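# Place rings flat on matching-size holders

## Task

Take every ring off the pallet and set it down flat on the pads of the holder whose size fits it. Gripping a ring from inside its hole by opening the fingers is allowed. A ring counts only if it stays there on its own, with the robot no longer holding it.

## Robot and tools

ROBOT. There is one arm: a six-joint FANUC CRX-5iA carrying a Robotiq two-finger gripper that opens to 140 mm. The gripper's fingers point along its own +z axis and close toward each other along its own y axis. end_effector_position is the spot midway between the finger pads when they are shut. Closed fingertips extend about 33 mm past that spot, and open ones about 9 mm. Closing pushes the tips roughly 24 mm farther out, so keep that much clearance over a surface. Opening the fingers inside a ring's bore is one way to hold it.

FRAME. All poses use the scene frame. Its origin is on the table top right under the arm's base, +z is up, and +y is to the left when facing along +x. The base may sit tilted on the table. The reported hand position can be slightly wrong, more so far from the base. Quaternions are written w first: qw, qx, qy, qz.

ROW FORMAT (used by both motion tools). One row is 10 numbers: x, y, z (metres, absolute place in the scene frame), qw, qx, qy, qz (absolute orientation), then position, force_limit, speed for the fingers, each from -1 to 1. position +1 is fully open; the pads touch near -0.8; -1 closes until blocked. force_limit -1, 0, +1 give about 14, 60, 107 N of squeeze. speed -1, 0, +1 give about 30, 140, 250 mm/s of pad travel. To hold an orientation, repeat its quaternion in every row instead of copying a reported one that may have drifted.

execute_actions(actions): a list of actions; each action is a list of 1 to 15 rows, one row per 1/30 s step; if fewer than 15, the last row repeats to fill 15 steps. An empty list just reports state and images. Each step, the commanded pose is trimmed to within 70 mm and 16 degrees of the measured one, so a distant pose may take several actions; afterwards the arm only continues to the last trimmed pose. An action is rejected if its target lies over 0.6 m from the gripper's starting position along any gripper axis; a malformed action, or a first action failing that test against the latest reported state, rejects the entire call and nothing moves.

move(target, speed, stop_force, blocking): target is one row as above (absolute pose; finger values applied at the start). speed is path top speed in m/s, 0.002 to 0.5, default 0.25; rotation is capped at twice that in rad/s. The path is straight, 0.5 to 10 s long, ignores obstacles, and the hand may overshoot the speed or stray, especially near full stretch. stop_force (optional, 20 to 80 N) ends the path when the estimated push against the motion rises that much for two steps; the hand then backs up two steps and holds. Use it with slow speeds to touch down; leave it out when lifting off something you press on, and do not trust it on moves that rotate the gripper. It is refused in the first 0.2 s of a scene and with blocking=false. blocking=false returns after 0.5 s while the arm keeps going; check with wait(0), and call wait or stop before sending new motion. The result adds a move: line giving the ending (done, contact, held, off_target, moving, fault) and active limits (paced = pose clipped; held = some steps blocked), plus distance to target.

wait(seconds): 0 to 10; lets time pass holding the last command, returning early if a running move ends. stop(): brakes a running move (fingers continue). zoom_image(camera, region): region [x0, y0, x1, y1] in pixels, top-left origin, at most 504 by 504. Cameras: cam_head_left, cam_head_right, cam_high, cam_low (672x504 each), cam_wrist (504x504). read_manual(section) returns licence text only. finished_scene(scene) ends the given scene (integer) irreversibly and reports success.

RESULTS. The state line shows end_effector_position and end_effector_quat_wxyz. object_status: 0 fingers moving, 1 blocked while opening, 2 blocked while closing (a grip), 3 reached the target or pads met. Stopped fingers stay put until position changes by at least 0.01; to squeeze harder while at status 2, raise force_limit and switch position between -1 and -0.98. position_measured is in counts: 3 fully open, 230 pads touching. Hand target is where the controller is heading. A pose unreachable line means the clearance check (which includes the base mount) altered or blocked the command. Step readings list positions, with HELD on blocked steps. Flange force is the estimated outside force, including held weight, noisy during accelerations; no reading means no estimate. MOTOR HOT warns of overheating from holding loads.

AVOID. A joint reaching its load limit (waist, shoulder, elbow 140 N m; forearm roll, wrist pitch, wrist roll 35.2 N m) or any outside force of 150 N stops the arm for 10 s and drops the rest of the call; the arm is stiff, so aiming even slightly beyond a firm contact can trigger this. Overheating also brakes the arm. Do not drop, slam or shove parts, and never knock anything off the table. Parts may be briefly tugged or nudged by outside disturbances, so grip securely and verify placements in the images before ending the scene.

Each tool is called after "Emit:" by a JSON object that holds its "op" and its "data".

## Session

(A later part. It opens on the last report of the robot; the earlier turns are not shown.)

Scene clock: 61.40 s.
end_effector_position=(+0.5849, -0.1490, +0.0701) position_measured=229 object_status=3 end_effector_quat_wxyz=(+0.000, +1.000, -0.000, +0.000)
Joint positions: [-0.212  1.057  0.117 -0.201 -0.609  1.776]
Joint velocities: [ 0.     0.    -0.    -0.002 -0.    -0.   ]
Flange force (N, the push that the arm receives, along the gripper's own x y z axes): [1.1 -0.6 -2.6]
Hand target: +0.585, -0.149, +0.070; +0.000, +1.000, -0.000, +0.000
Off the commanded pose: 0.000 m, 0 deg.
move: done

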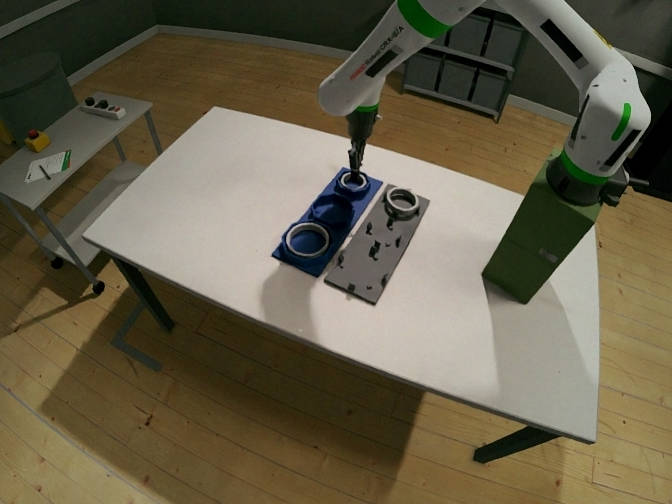

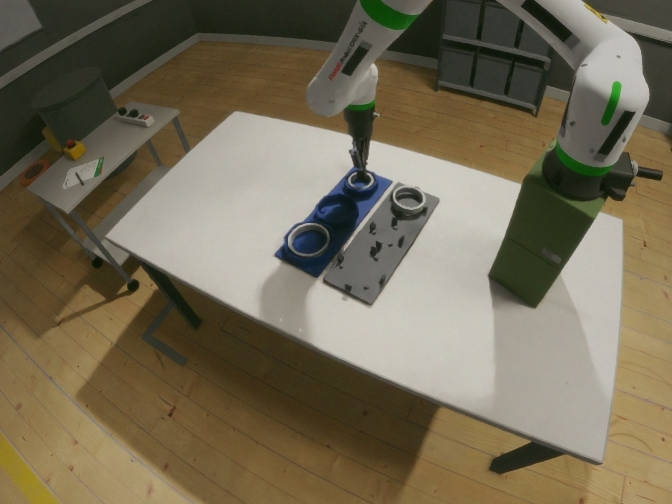

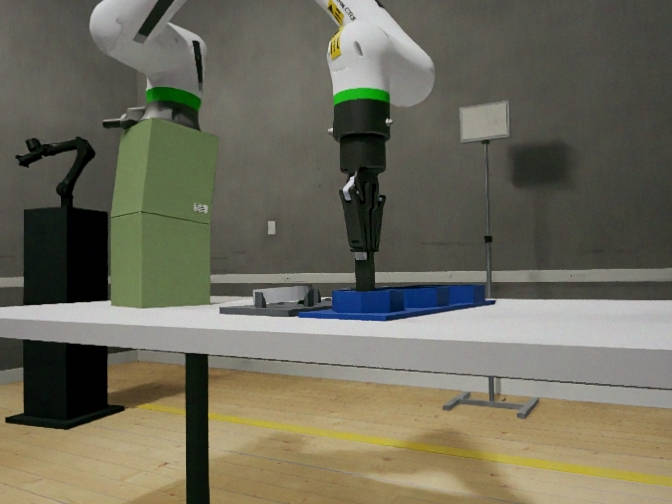

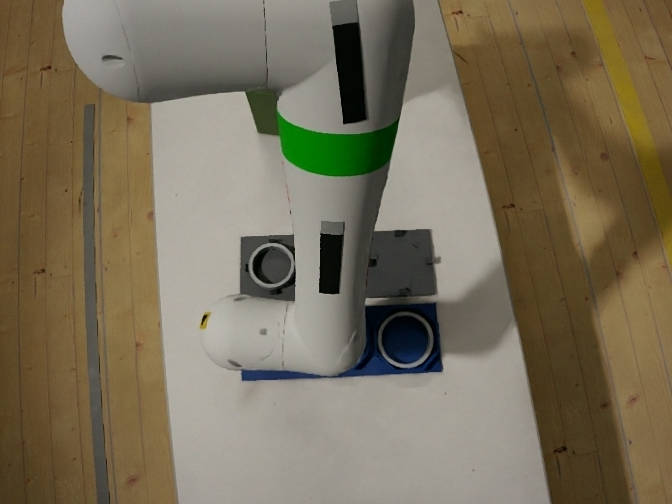

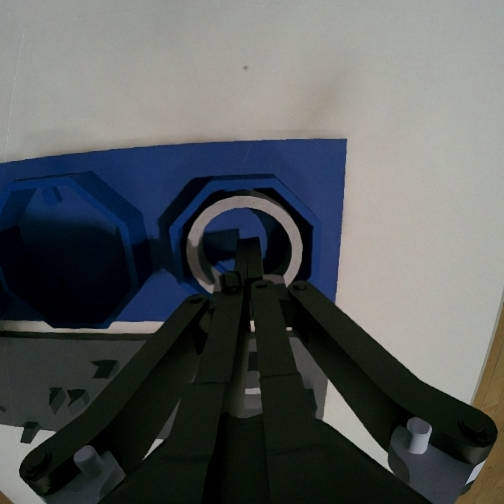

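Emit:
{"op": "move", "data": {"target": [0.585,-0.145,0.046,0,1,0,0,-0.4,0,0], "speed": 0.05}}

Emit:
{"op": "execute_actions", "data": {"actions": [[[0.585,-0.145,0.046,0,1,0,0,1,0.3,-0.5]],[[0.585,-0.145,0.046,0,1,0,0,1,0.3,-0.5]]]}}

Emit:
{"op": "move", "data": {"target": [0.585,-0.145,0.11,0,1,0,0,1,0.3,-0.5], "speed": 0.08}}

Emit:
{"op": "move", "data": {"target": [0.425,0.019,0.11,0,1,0,0,1,0.3,-0.5], "speed": 0.15}}

Emit:
{"op": "move", "data": {"target": [0.425,0.019,0.076,0,1,0,0,1,0.3,-0.5], "speed": 0.05}}

Scene clock: 67.17 s.
end_effector_position=(+0.5850, -0.1450, +0.0461) position_measured=179 object_status=3 end_effector_quat_wxyz=(+0.000, +1.000, -0.000, +0.000)
Joint positions: [-0.201  1.104  0.14  -0.208 -0.583  1.774]
Joint velocities: [ 0.     0.001 -0.    -0.001 -0.    -0.001]
Flange force (N, the push that the arm receives, along the gripper's own x y z axes): [2.0 -0.5 -1.1]
Hand target: +0.585, -0.145, +0.046; +0.000, +1.000, -0.000, -0.000
Off the commanded pose: 0.000 m, 0 deg.
move: done

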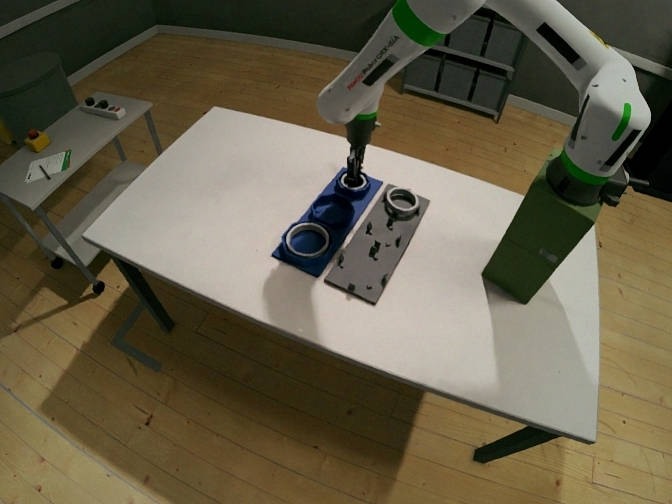

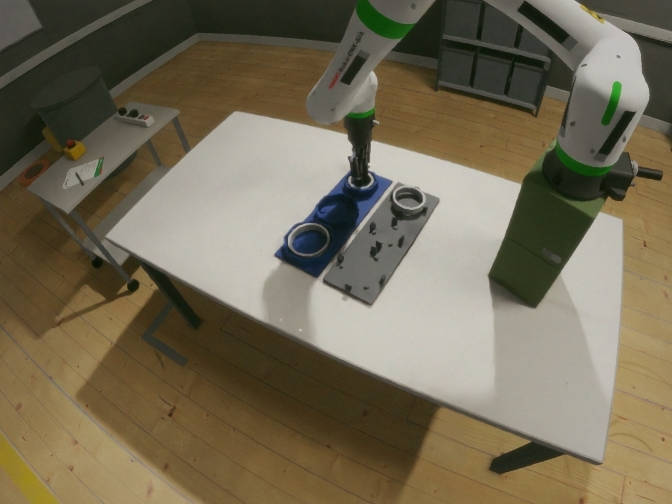

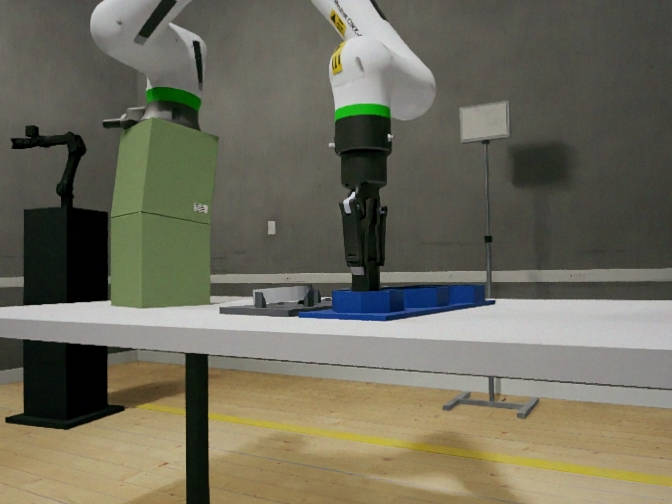

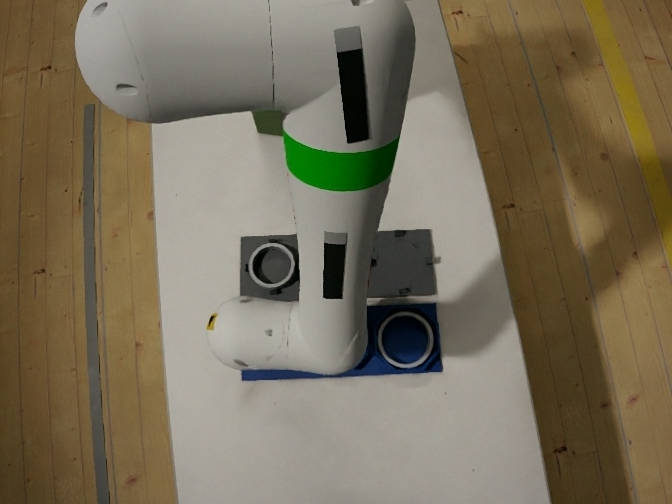

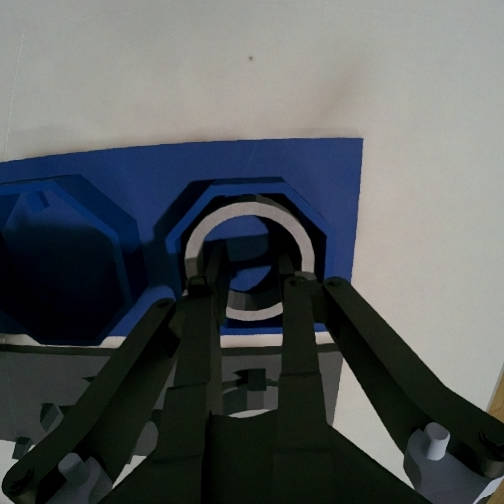

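Scene clock: 68.17 s.
end_effector_position=(+0.5850, -0.1450, +0.0459) position_measured=149 object_status=1 end_effector_quat_wxyz=(-0.000, +1.000, -0.000, -0.000)
Joint positions: [-0.201  1.104  0.14  -0.209 -0.583  1.774]
Joint velocities: [-0.    -0.001 -0.     0.001  0.    -0.001]
Flange force (N, the push that the arm receives, along the gripper's own x y z axes): [1.1 -0.3 1.7]
Flange force at the end of the 1st action (N, along the gripper's axes at the end of the call): [1.0 -0.7 0.8]
Hand target: +0.585, -0.145, +0.046; -0.000, +1.000, -0.000, -0.000
Off the commanded pose: 0.000 m, 0 deg.
Step readings (end_effector_position; steps 1 to 15: 1st action; 16 to 30: 2nd action):
0: (+0.5850, -0.1450, +0.0461)
1: (+0.5850, -0.1450, +0.0460)
2: (+0.5850, -0.1450, +0.0460)
4: (+0.5850, -0.1450, +0.0460)
8: (+0.5850, -0.1450, +0.0459)
15: (+0.5850, -0.1450, +0.0459)
16: (+0.5850, -0.1450, +0.0459)
17: (+0.5850, -0.1450, +0.0459)
19: (+0.5850, -0.1450, +0.0459)
23: (+0.5850, -0.1450, +0.0459)
30: end_effector_position above

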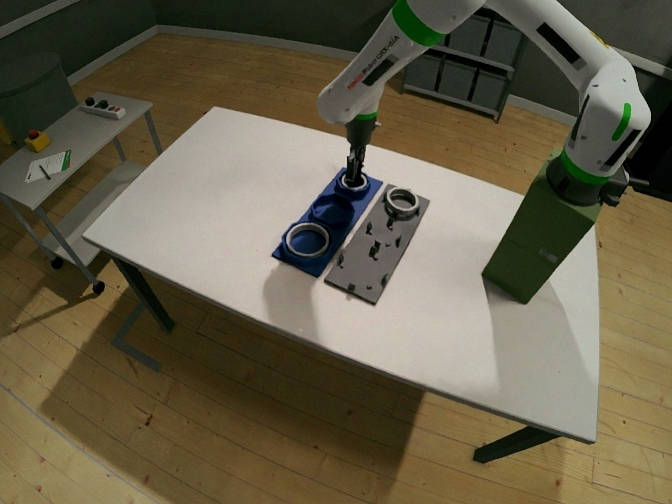

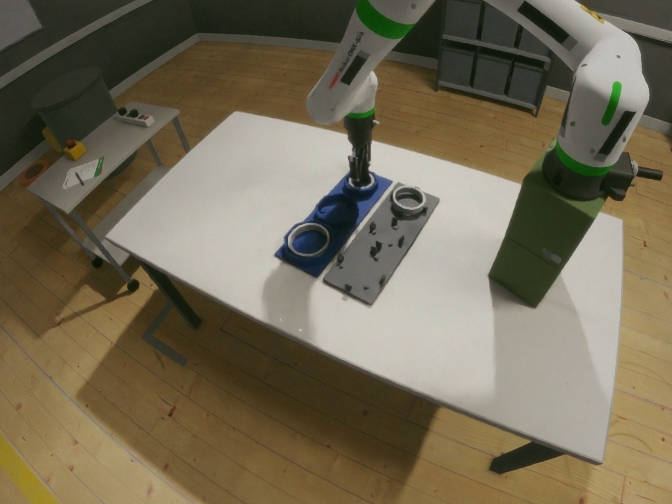

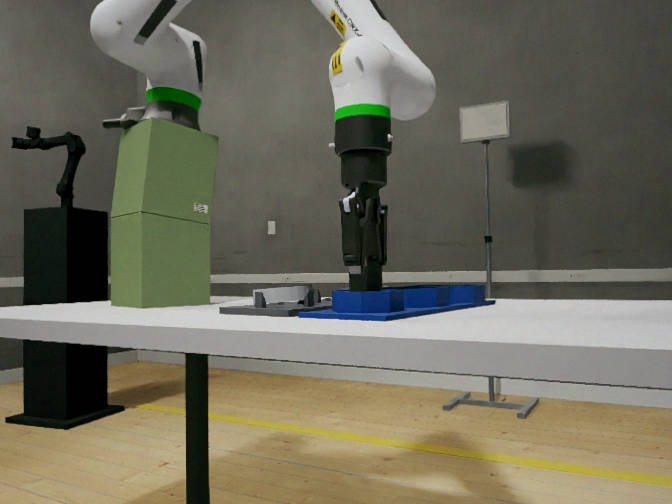

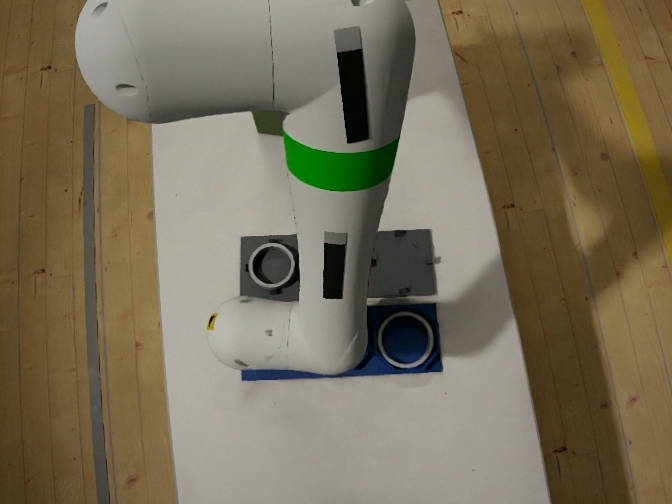

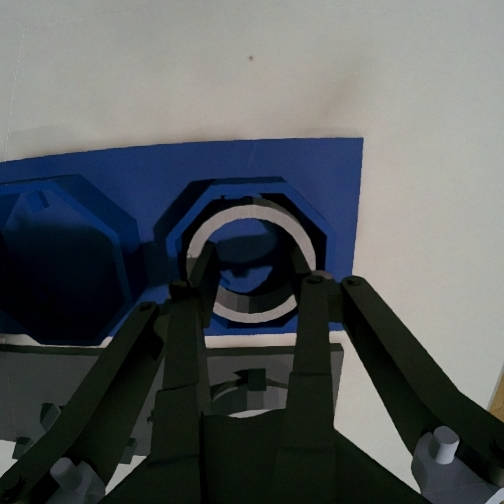

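Scene clock: 69.27 s.
end_effector_position=(+0.5851, -0.1450, +0.1099) position_measured=149 object_status=1 end_effector_quat_wxyz=(-0.000, +1.000, +0.000, -0.000)
Joint positions: [-0.212  0.974  0.078 -0.19  -0.651  1.762]
Joint velocities: [ 0.    -0.001  0.    -0.002 -0.    -0.   ]
Flange force (N, the push that the arm receives, along the gripper's own x y z axes): [2.3 -0.1 1.9]
Hand target: +0.585, -0.145, +0.110; -0.000, +1.000, +0.000, -0.000
Off the commanded pose: 0.000 m, 0 deg.
move: done

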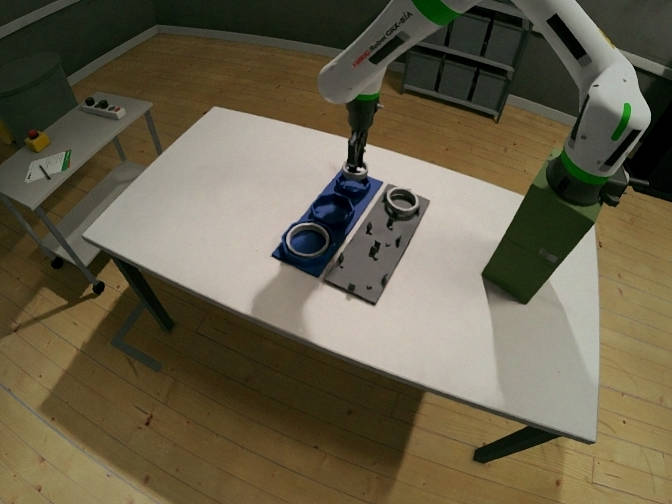

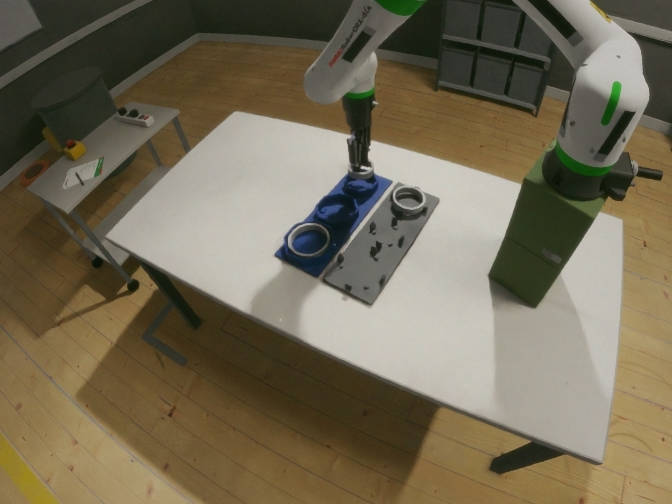

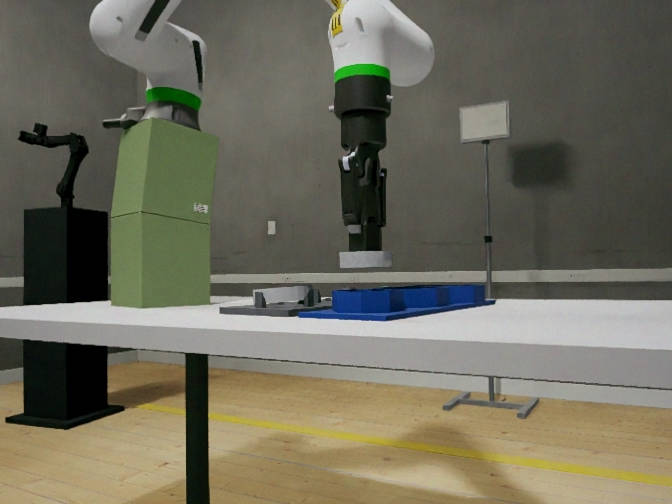

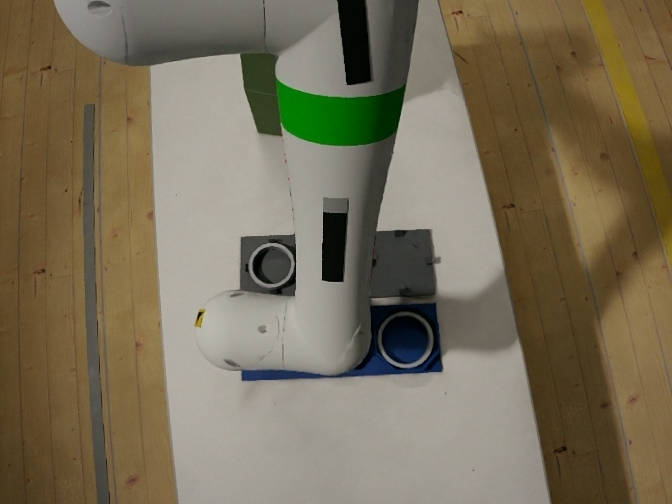

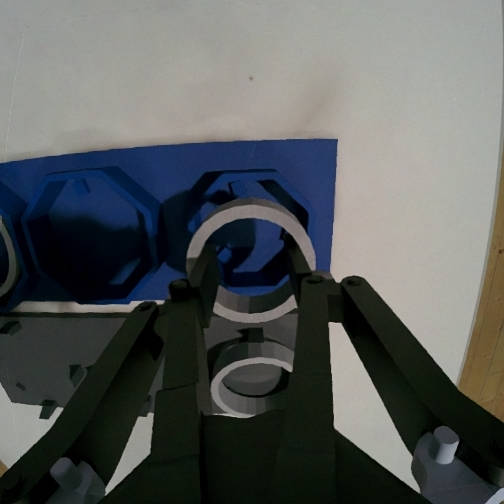

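Scene clock: 71.17 s.
end_effector_position=(+0.4252, +0.0181, +0.1106) position_measured=149 object_status=1 end_effector_quat_wxyz=(+0.001, +1.000, -0.000, +0.000)
Joint positions: [ 0.154  0.735 -0.446 -0.29  -0.332  1.517]
Joint velocities: [ 0.002 -0.    -0.001  0.003  0.001 -0.003]
Flange force (N, the push that the arm receives, along the gripper's own x y z axes): [2.1 -2.2 1.5]
Hand target: +0.425, +0.018, +0.111; +0.001, +1.000, +0.000, +0.000
Off the commanded pose: 0.001 m, 0 deg.
move: done

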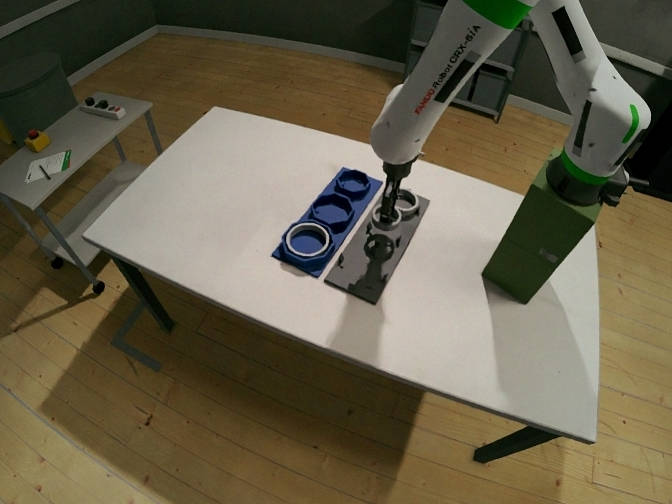

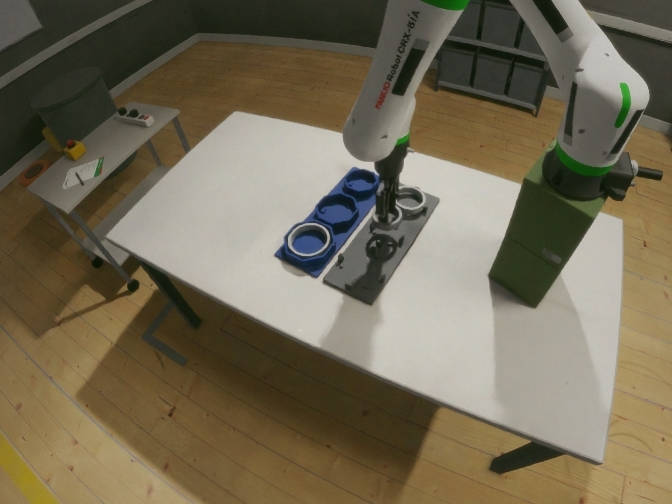

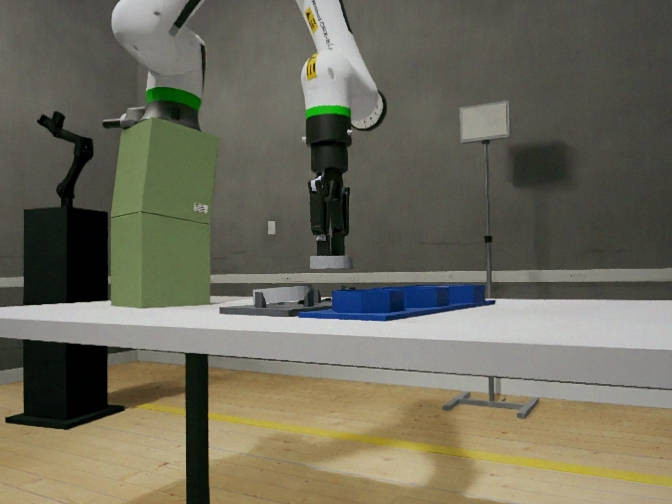

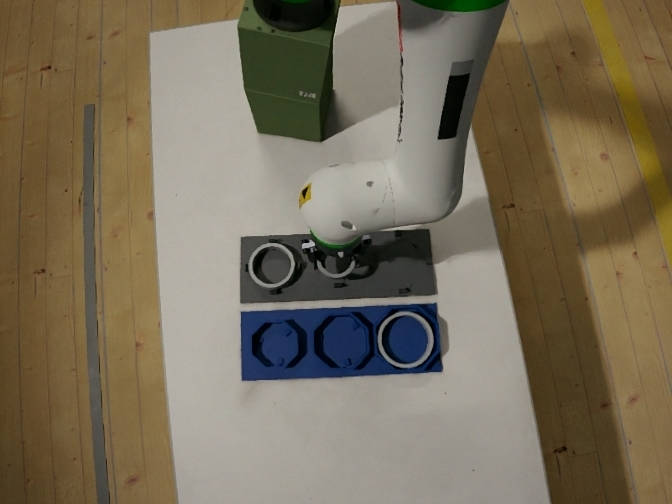

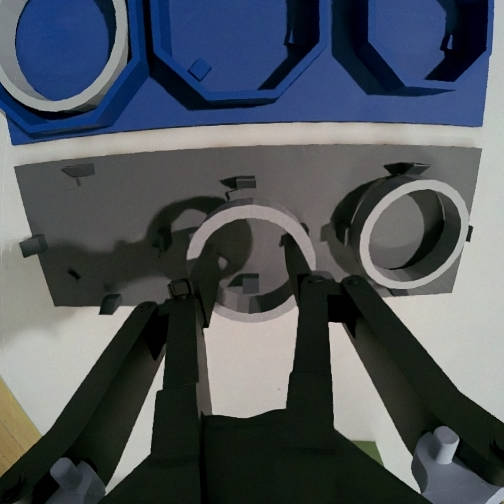

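Scene clock: 72.13 s.
end_effector_position=(+0.4250, +0.0191, +0.0761) position_measured=149 object_status=1 end_effector_quat_wxyz=(-0.000, +1.000, +0.000, +0.000)
Joint positions: [ 0.158  0.827 -0.4   -0.341 -0.288  1.566]
Joint velocities: [0.    0.    0.001 0.001 0.    0.001]
Flange force (N, the push that the arm receives, along the gripper's own x y z axes): [2.4 -2.1 3.9]
Hand target: +0.425, +0.019, +0.076; -0.000, +1.000, +0.000, +0.000
Off the commanded pose: 0.000 m, 0 deg.
move: done

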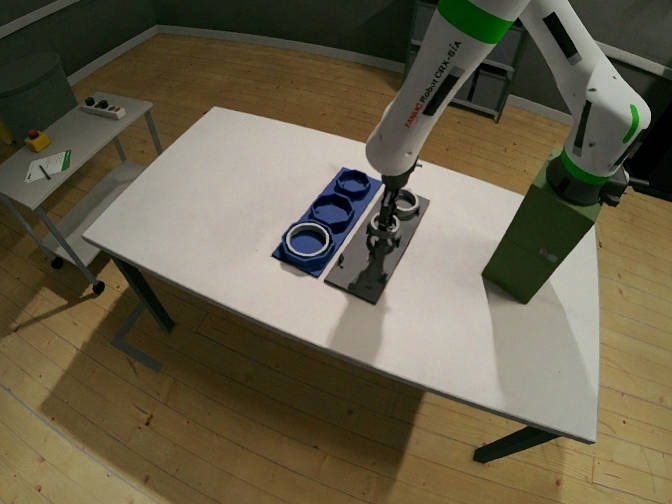

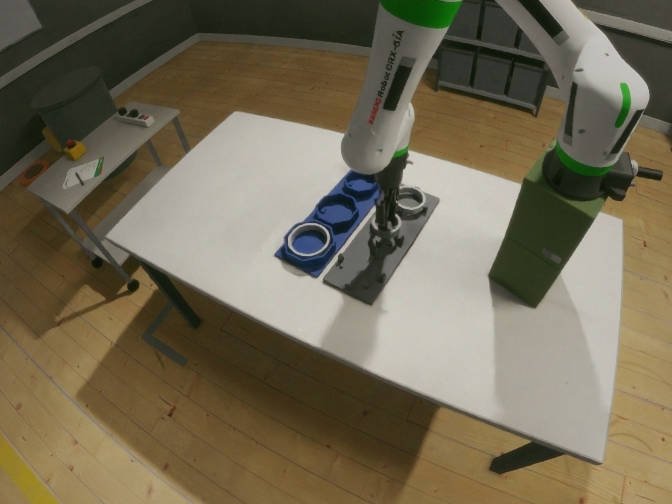

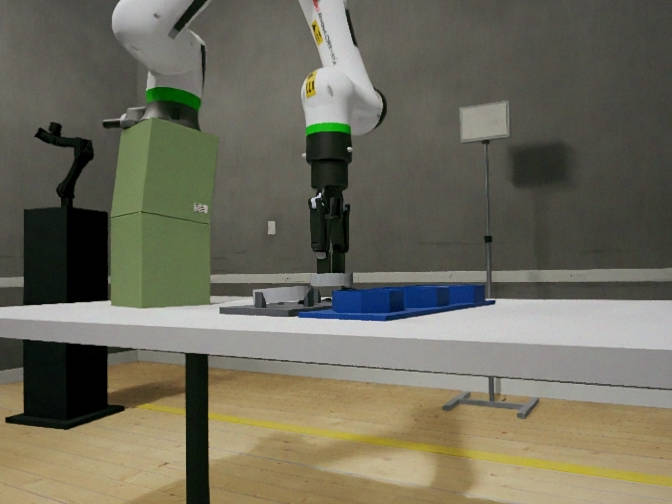

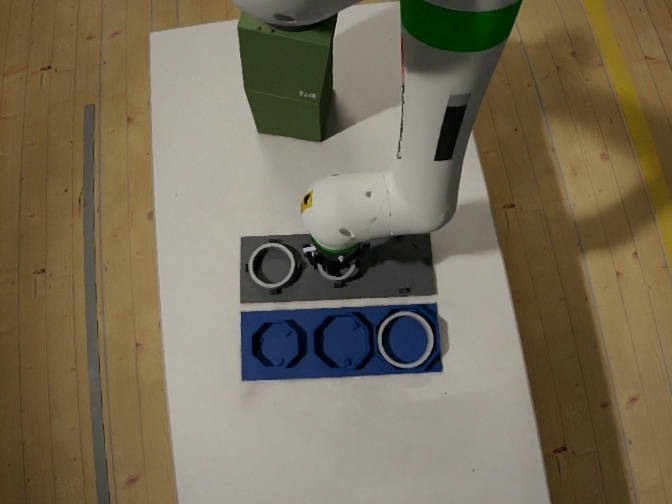

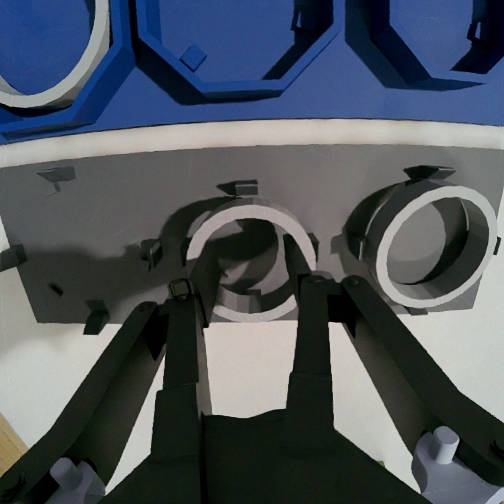

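Emit:
{"op": "move", "data": {"target": [0.424,0.021,0.064,0,1,0,0,1,0.3,-0.5], "speed": 0.015}}

Emit:
{"op": "move", "data": {"target": [0.424,0.021,0.059,0,1,0,0,1,0.3,-0.5], "speed": 0.008}}

Emit:
{"op": "zoom_image", "data": {"camera": "cam_wrist", "region": [130,150,370,350]}}

Scene clock: 75.60 s.
end_effector_position=(+0.4240, +0.0210, +0.0640) position_measured=149 object_status=1 end_effector_quat_wxyz=(-0.000, +1.000, -0.000, +0.000)
Joint positions: [ 0.164  0.858 -0.384 -0.358 -0.273  1.579]
Joint velocities: [-0.    -0.001 -0.001 -0.002  0.     0.   ]
Flange force (N, the push that the arm receives, along the gripper's own x y z axes): [1.4 -0.4 2.6]
Hand target: +0.424, +0.021, +0.064; -0.000, +1.000, -0.000, +0.000
Off the commanded pose: 0.000 m, 0 deg.
move: done

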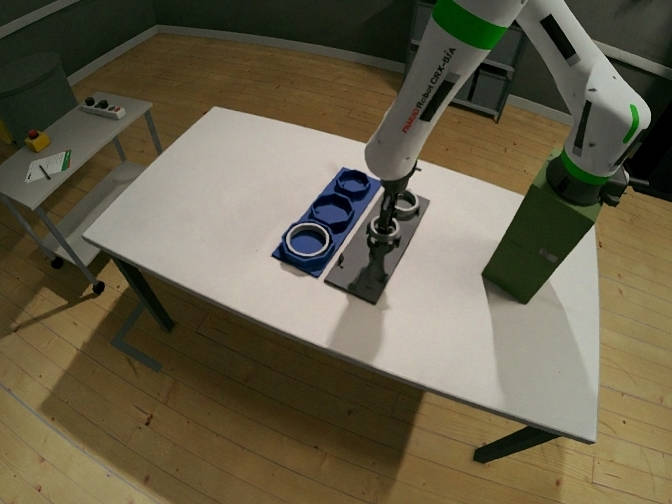

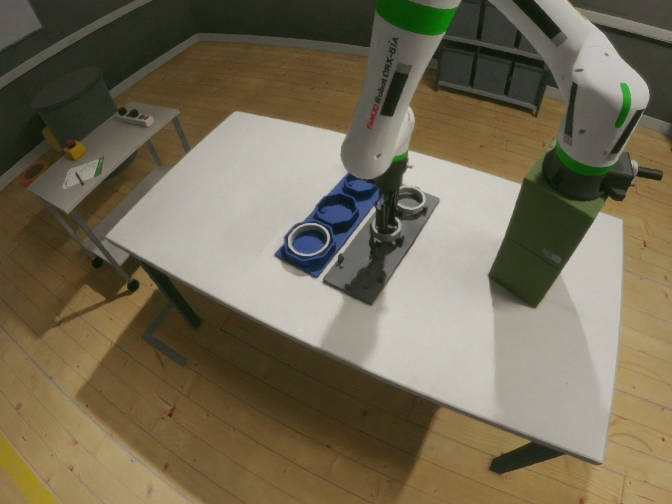

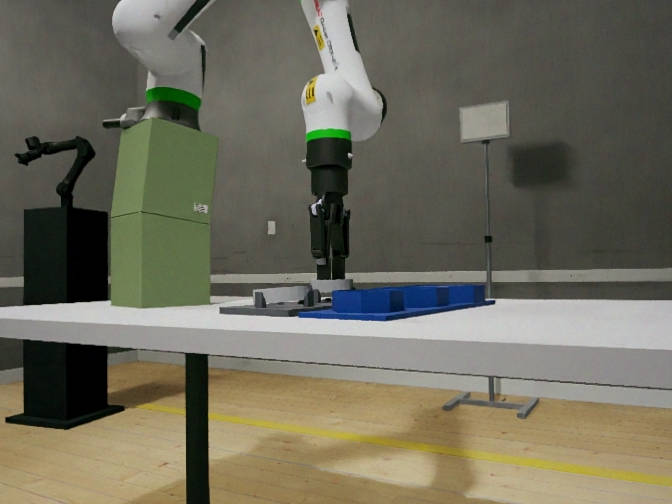

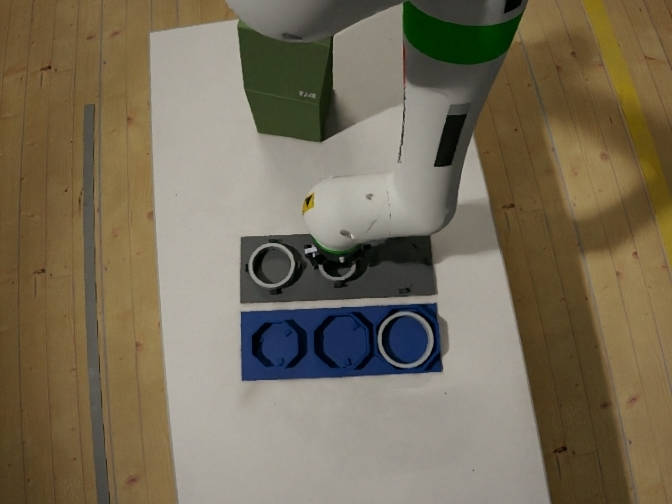

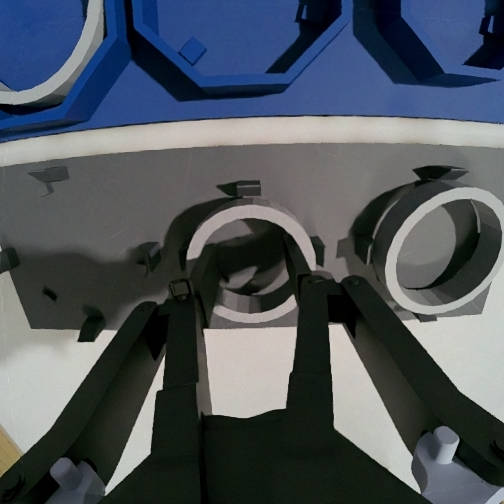

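Scene clock: 76.43 s.
end_effector_position=(+0.4240, +0.0210, +0.0590) position_measured=149 object_status=1 end_effector_quat_wxyz=(-0.000, +1.000, +0.000, +0.000)
Joint positions: [ 0.165  0.871 -0.377 -0.366 -0.267  1.586]
Joint velocities: [0.    0.    0.    0.002 0.    0.002]
Flange force (N, the push that the arm receives, along the gripper's own x y z axes): [1.6 -1.2 2.9]
Hand target: +0.424, +0.021, +0.059; -0.000, +1.000, -0.000, +0.000
Off the commanded pose: 0.000 m, 0 deg.
move: done

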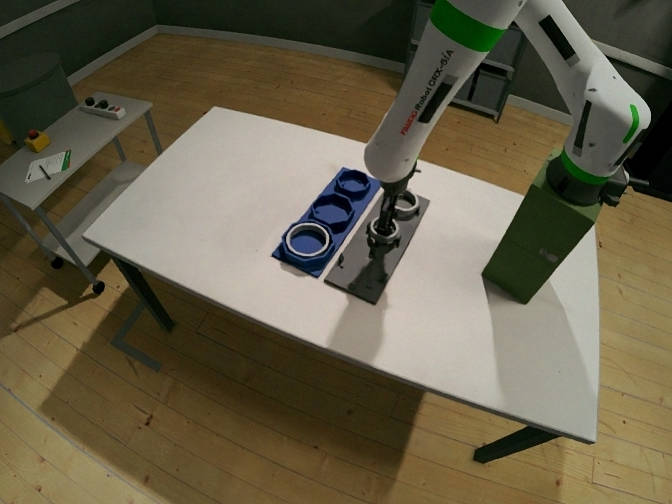

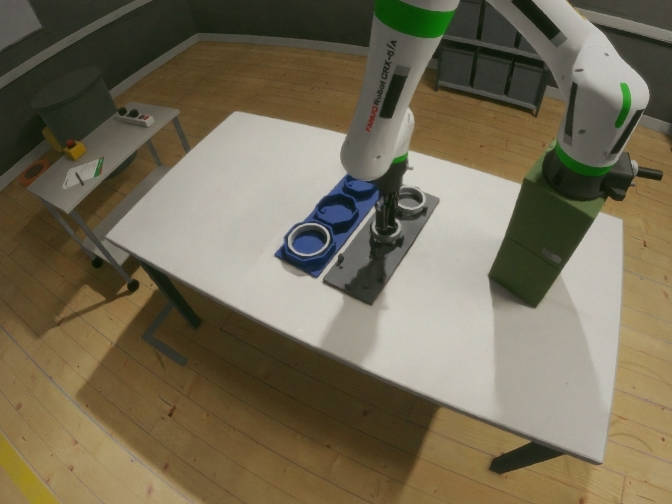

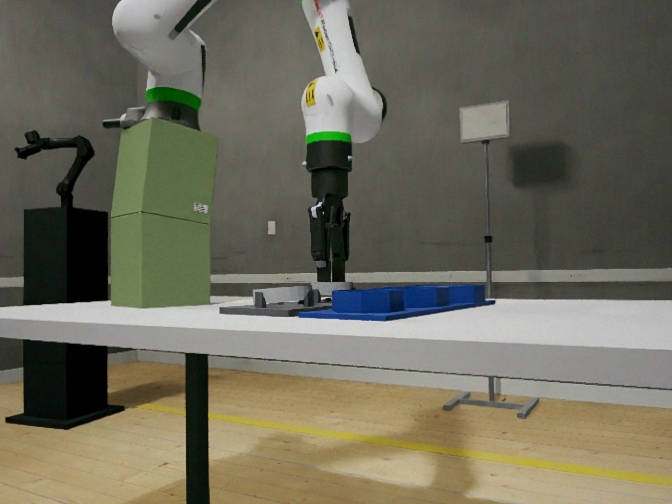

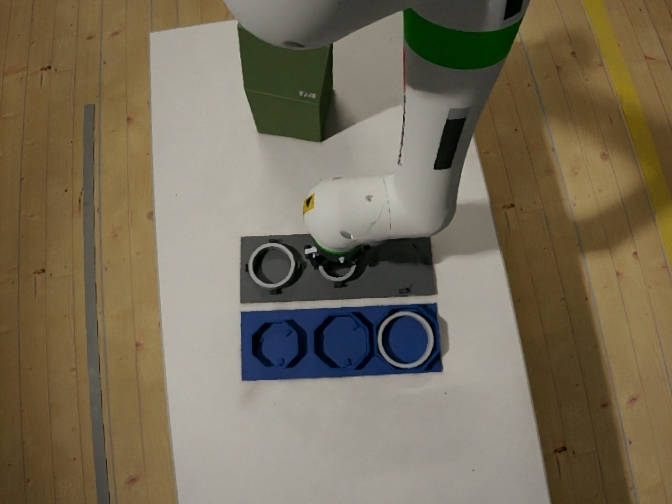

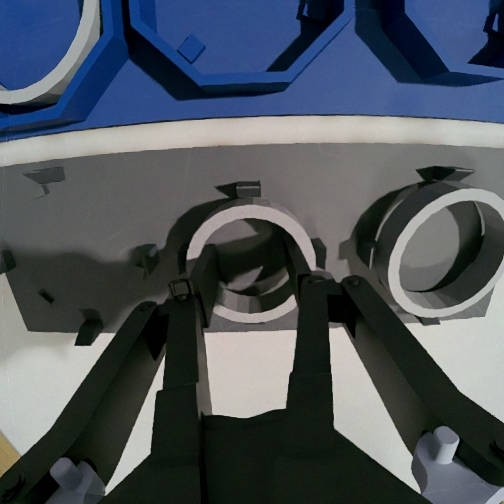

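Region (130, 150, 370, 350) of cam_wrist's 504x504 image, scaled by 2.100, with more detail than that image has.

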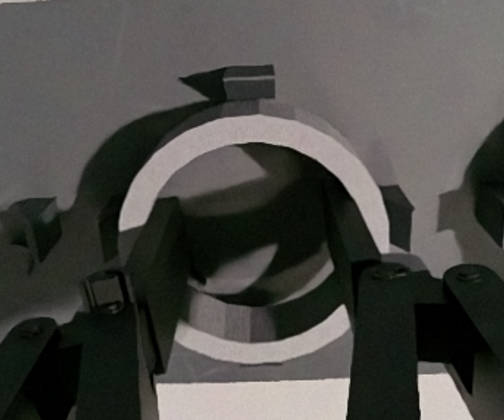

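Emit:
{"op": "move", "data": {"target": [0.424,0.0205,0.055,0,1,0,0,1,0.3,-0.5], "speed": 0.008}}

Emit:
{"op": "move", "data": {"target": [0.424,0.0205,0.043,0,1,0,0,1,0.3,-0.5], "speed": 0.006, "stop_force": 20}}

Scene clock: 78.87 s.
end_effector_position=(+0.4239, +0.0205, +0.0550) position_measured=149 object_status=1 end_effector_quat_wxyz=(-0.000, +1.000, +0.000, -0.000)
Joint positions: [ 0.164  0.882 -0.371 -0.372 -0.263  1.593]
Joint velocities: [-0.001 -0.001  0.     0.001  0.001  0.002]
Flange force (N, the push that the arm receives, along the gripper's own x y z axes): [-13.8 -5.5 -17.2]
Hand target: +0.424, +0.021, +0.055; -0.000, +1.000, -0.000, -0.000
Off the commanded pose: 0.000 m, 0 deg.
move: done

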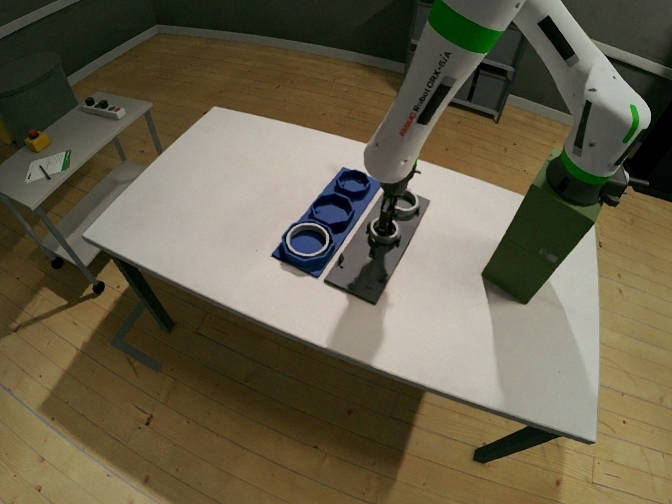

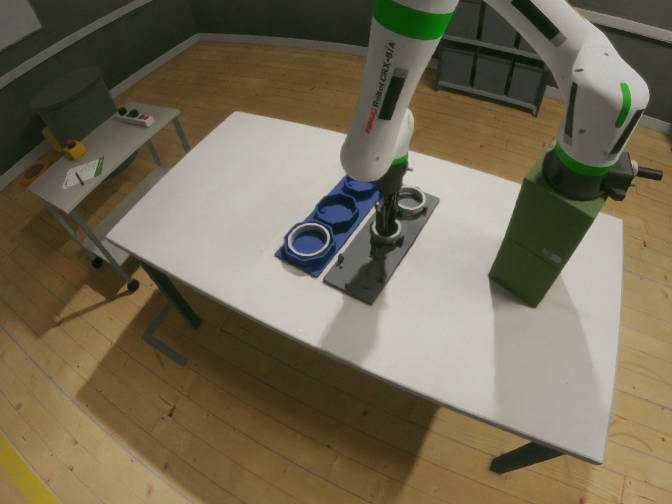

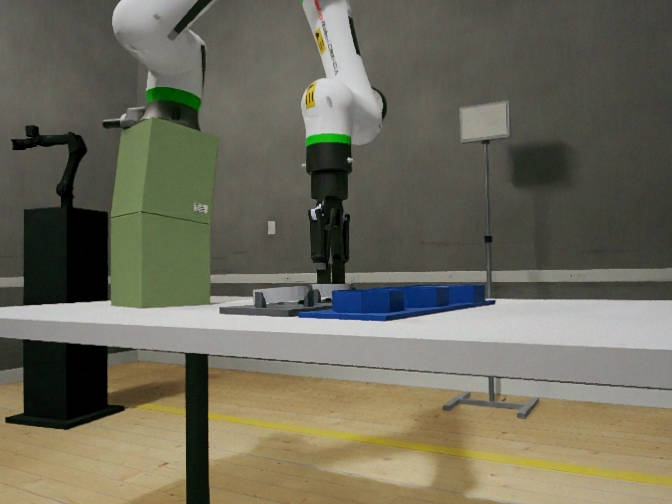

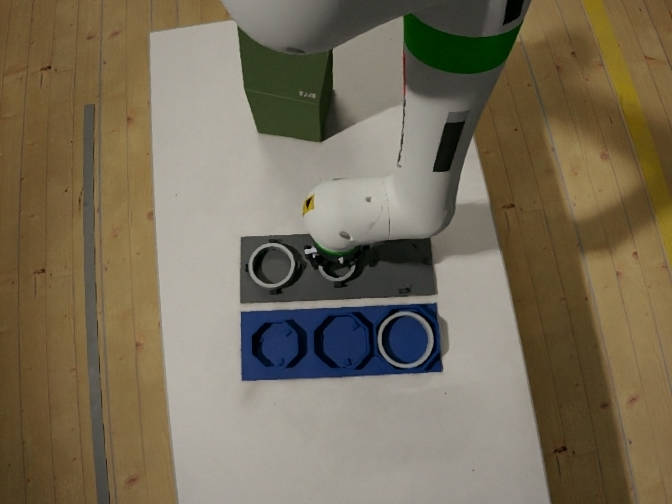

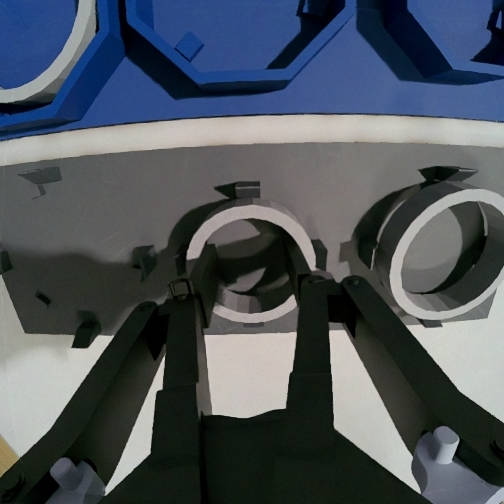

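Scene clock: 79.70 s.
end_effector_position=(+0.4238, +0.0204, +0.0518) position_measured=149 object_status=1 end_effector_quat_wxyz=(-0.000, +1.000, -0.000, -0.000)
Joint positions: [ 0.164  0.89  -0.366 -0.377 -0.26   1.597]
Joint velocities: [-0.    -0.005 -0.002  0.002 -0.003 -0.005]
Flange force (N, the push that the arm receives, along the gripper's own x y z axes): [-21.8 -2.4 -18.5]
Hand target: +0.424, +0.020, +0.052; -0.000, +1.000, -0.000, -0.000
Off the commanded pose: 0.009 m, 0 deg.
move: contact

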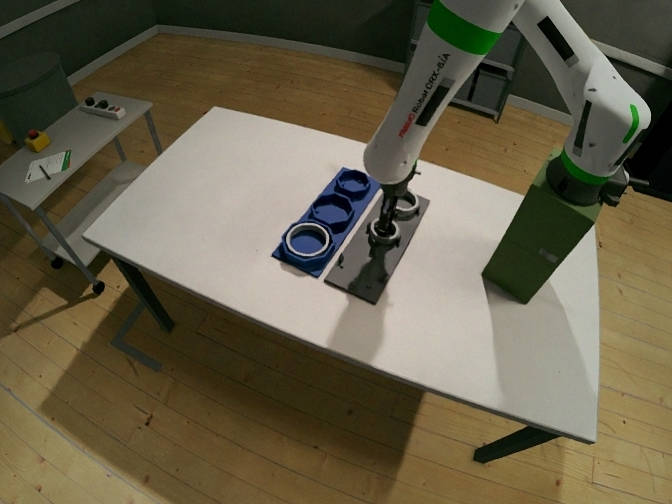

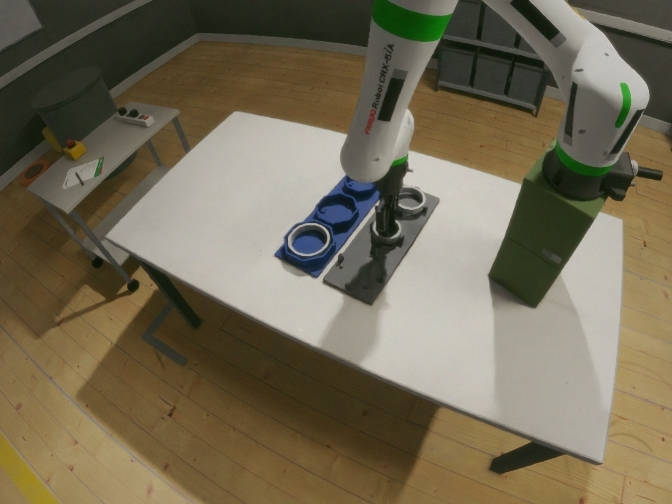

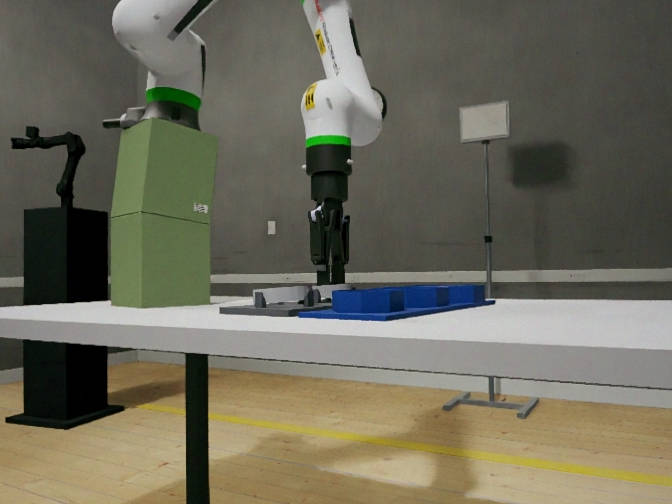

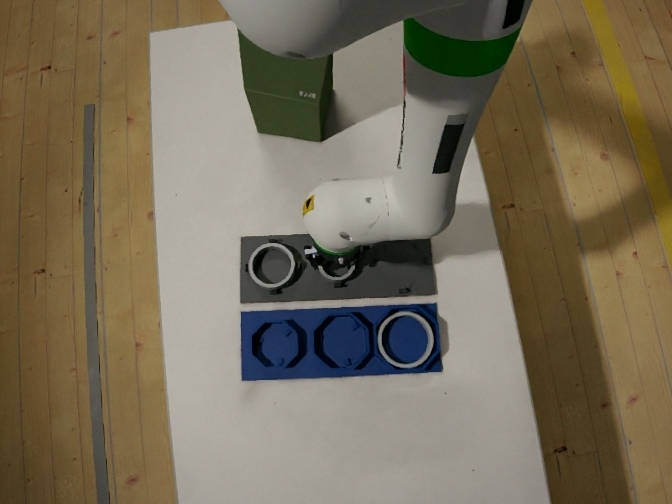

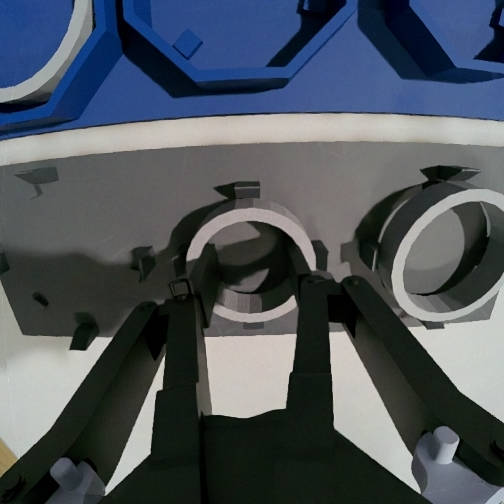

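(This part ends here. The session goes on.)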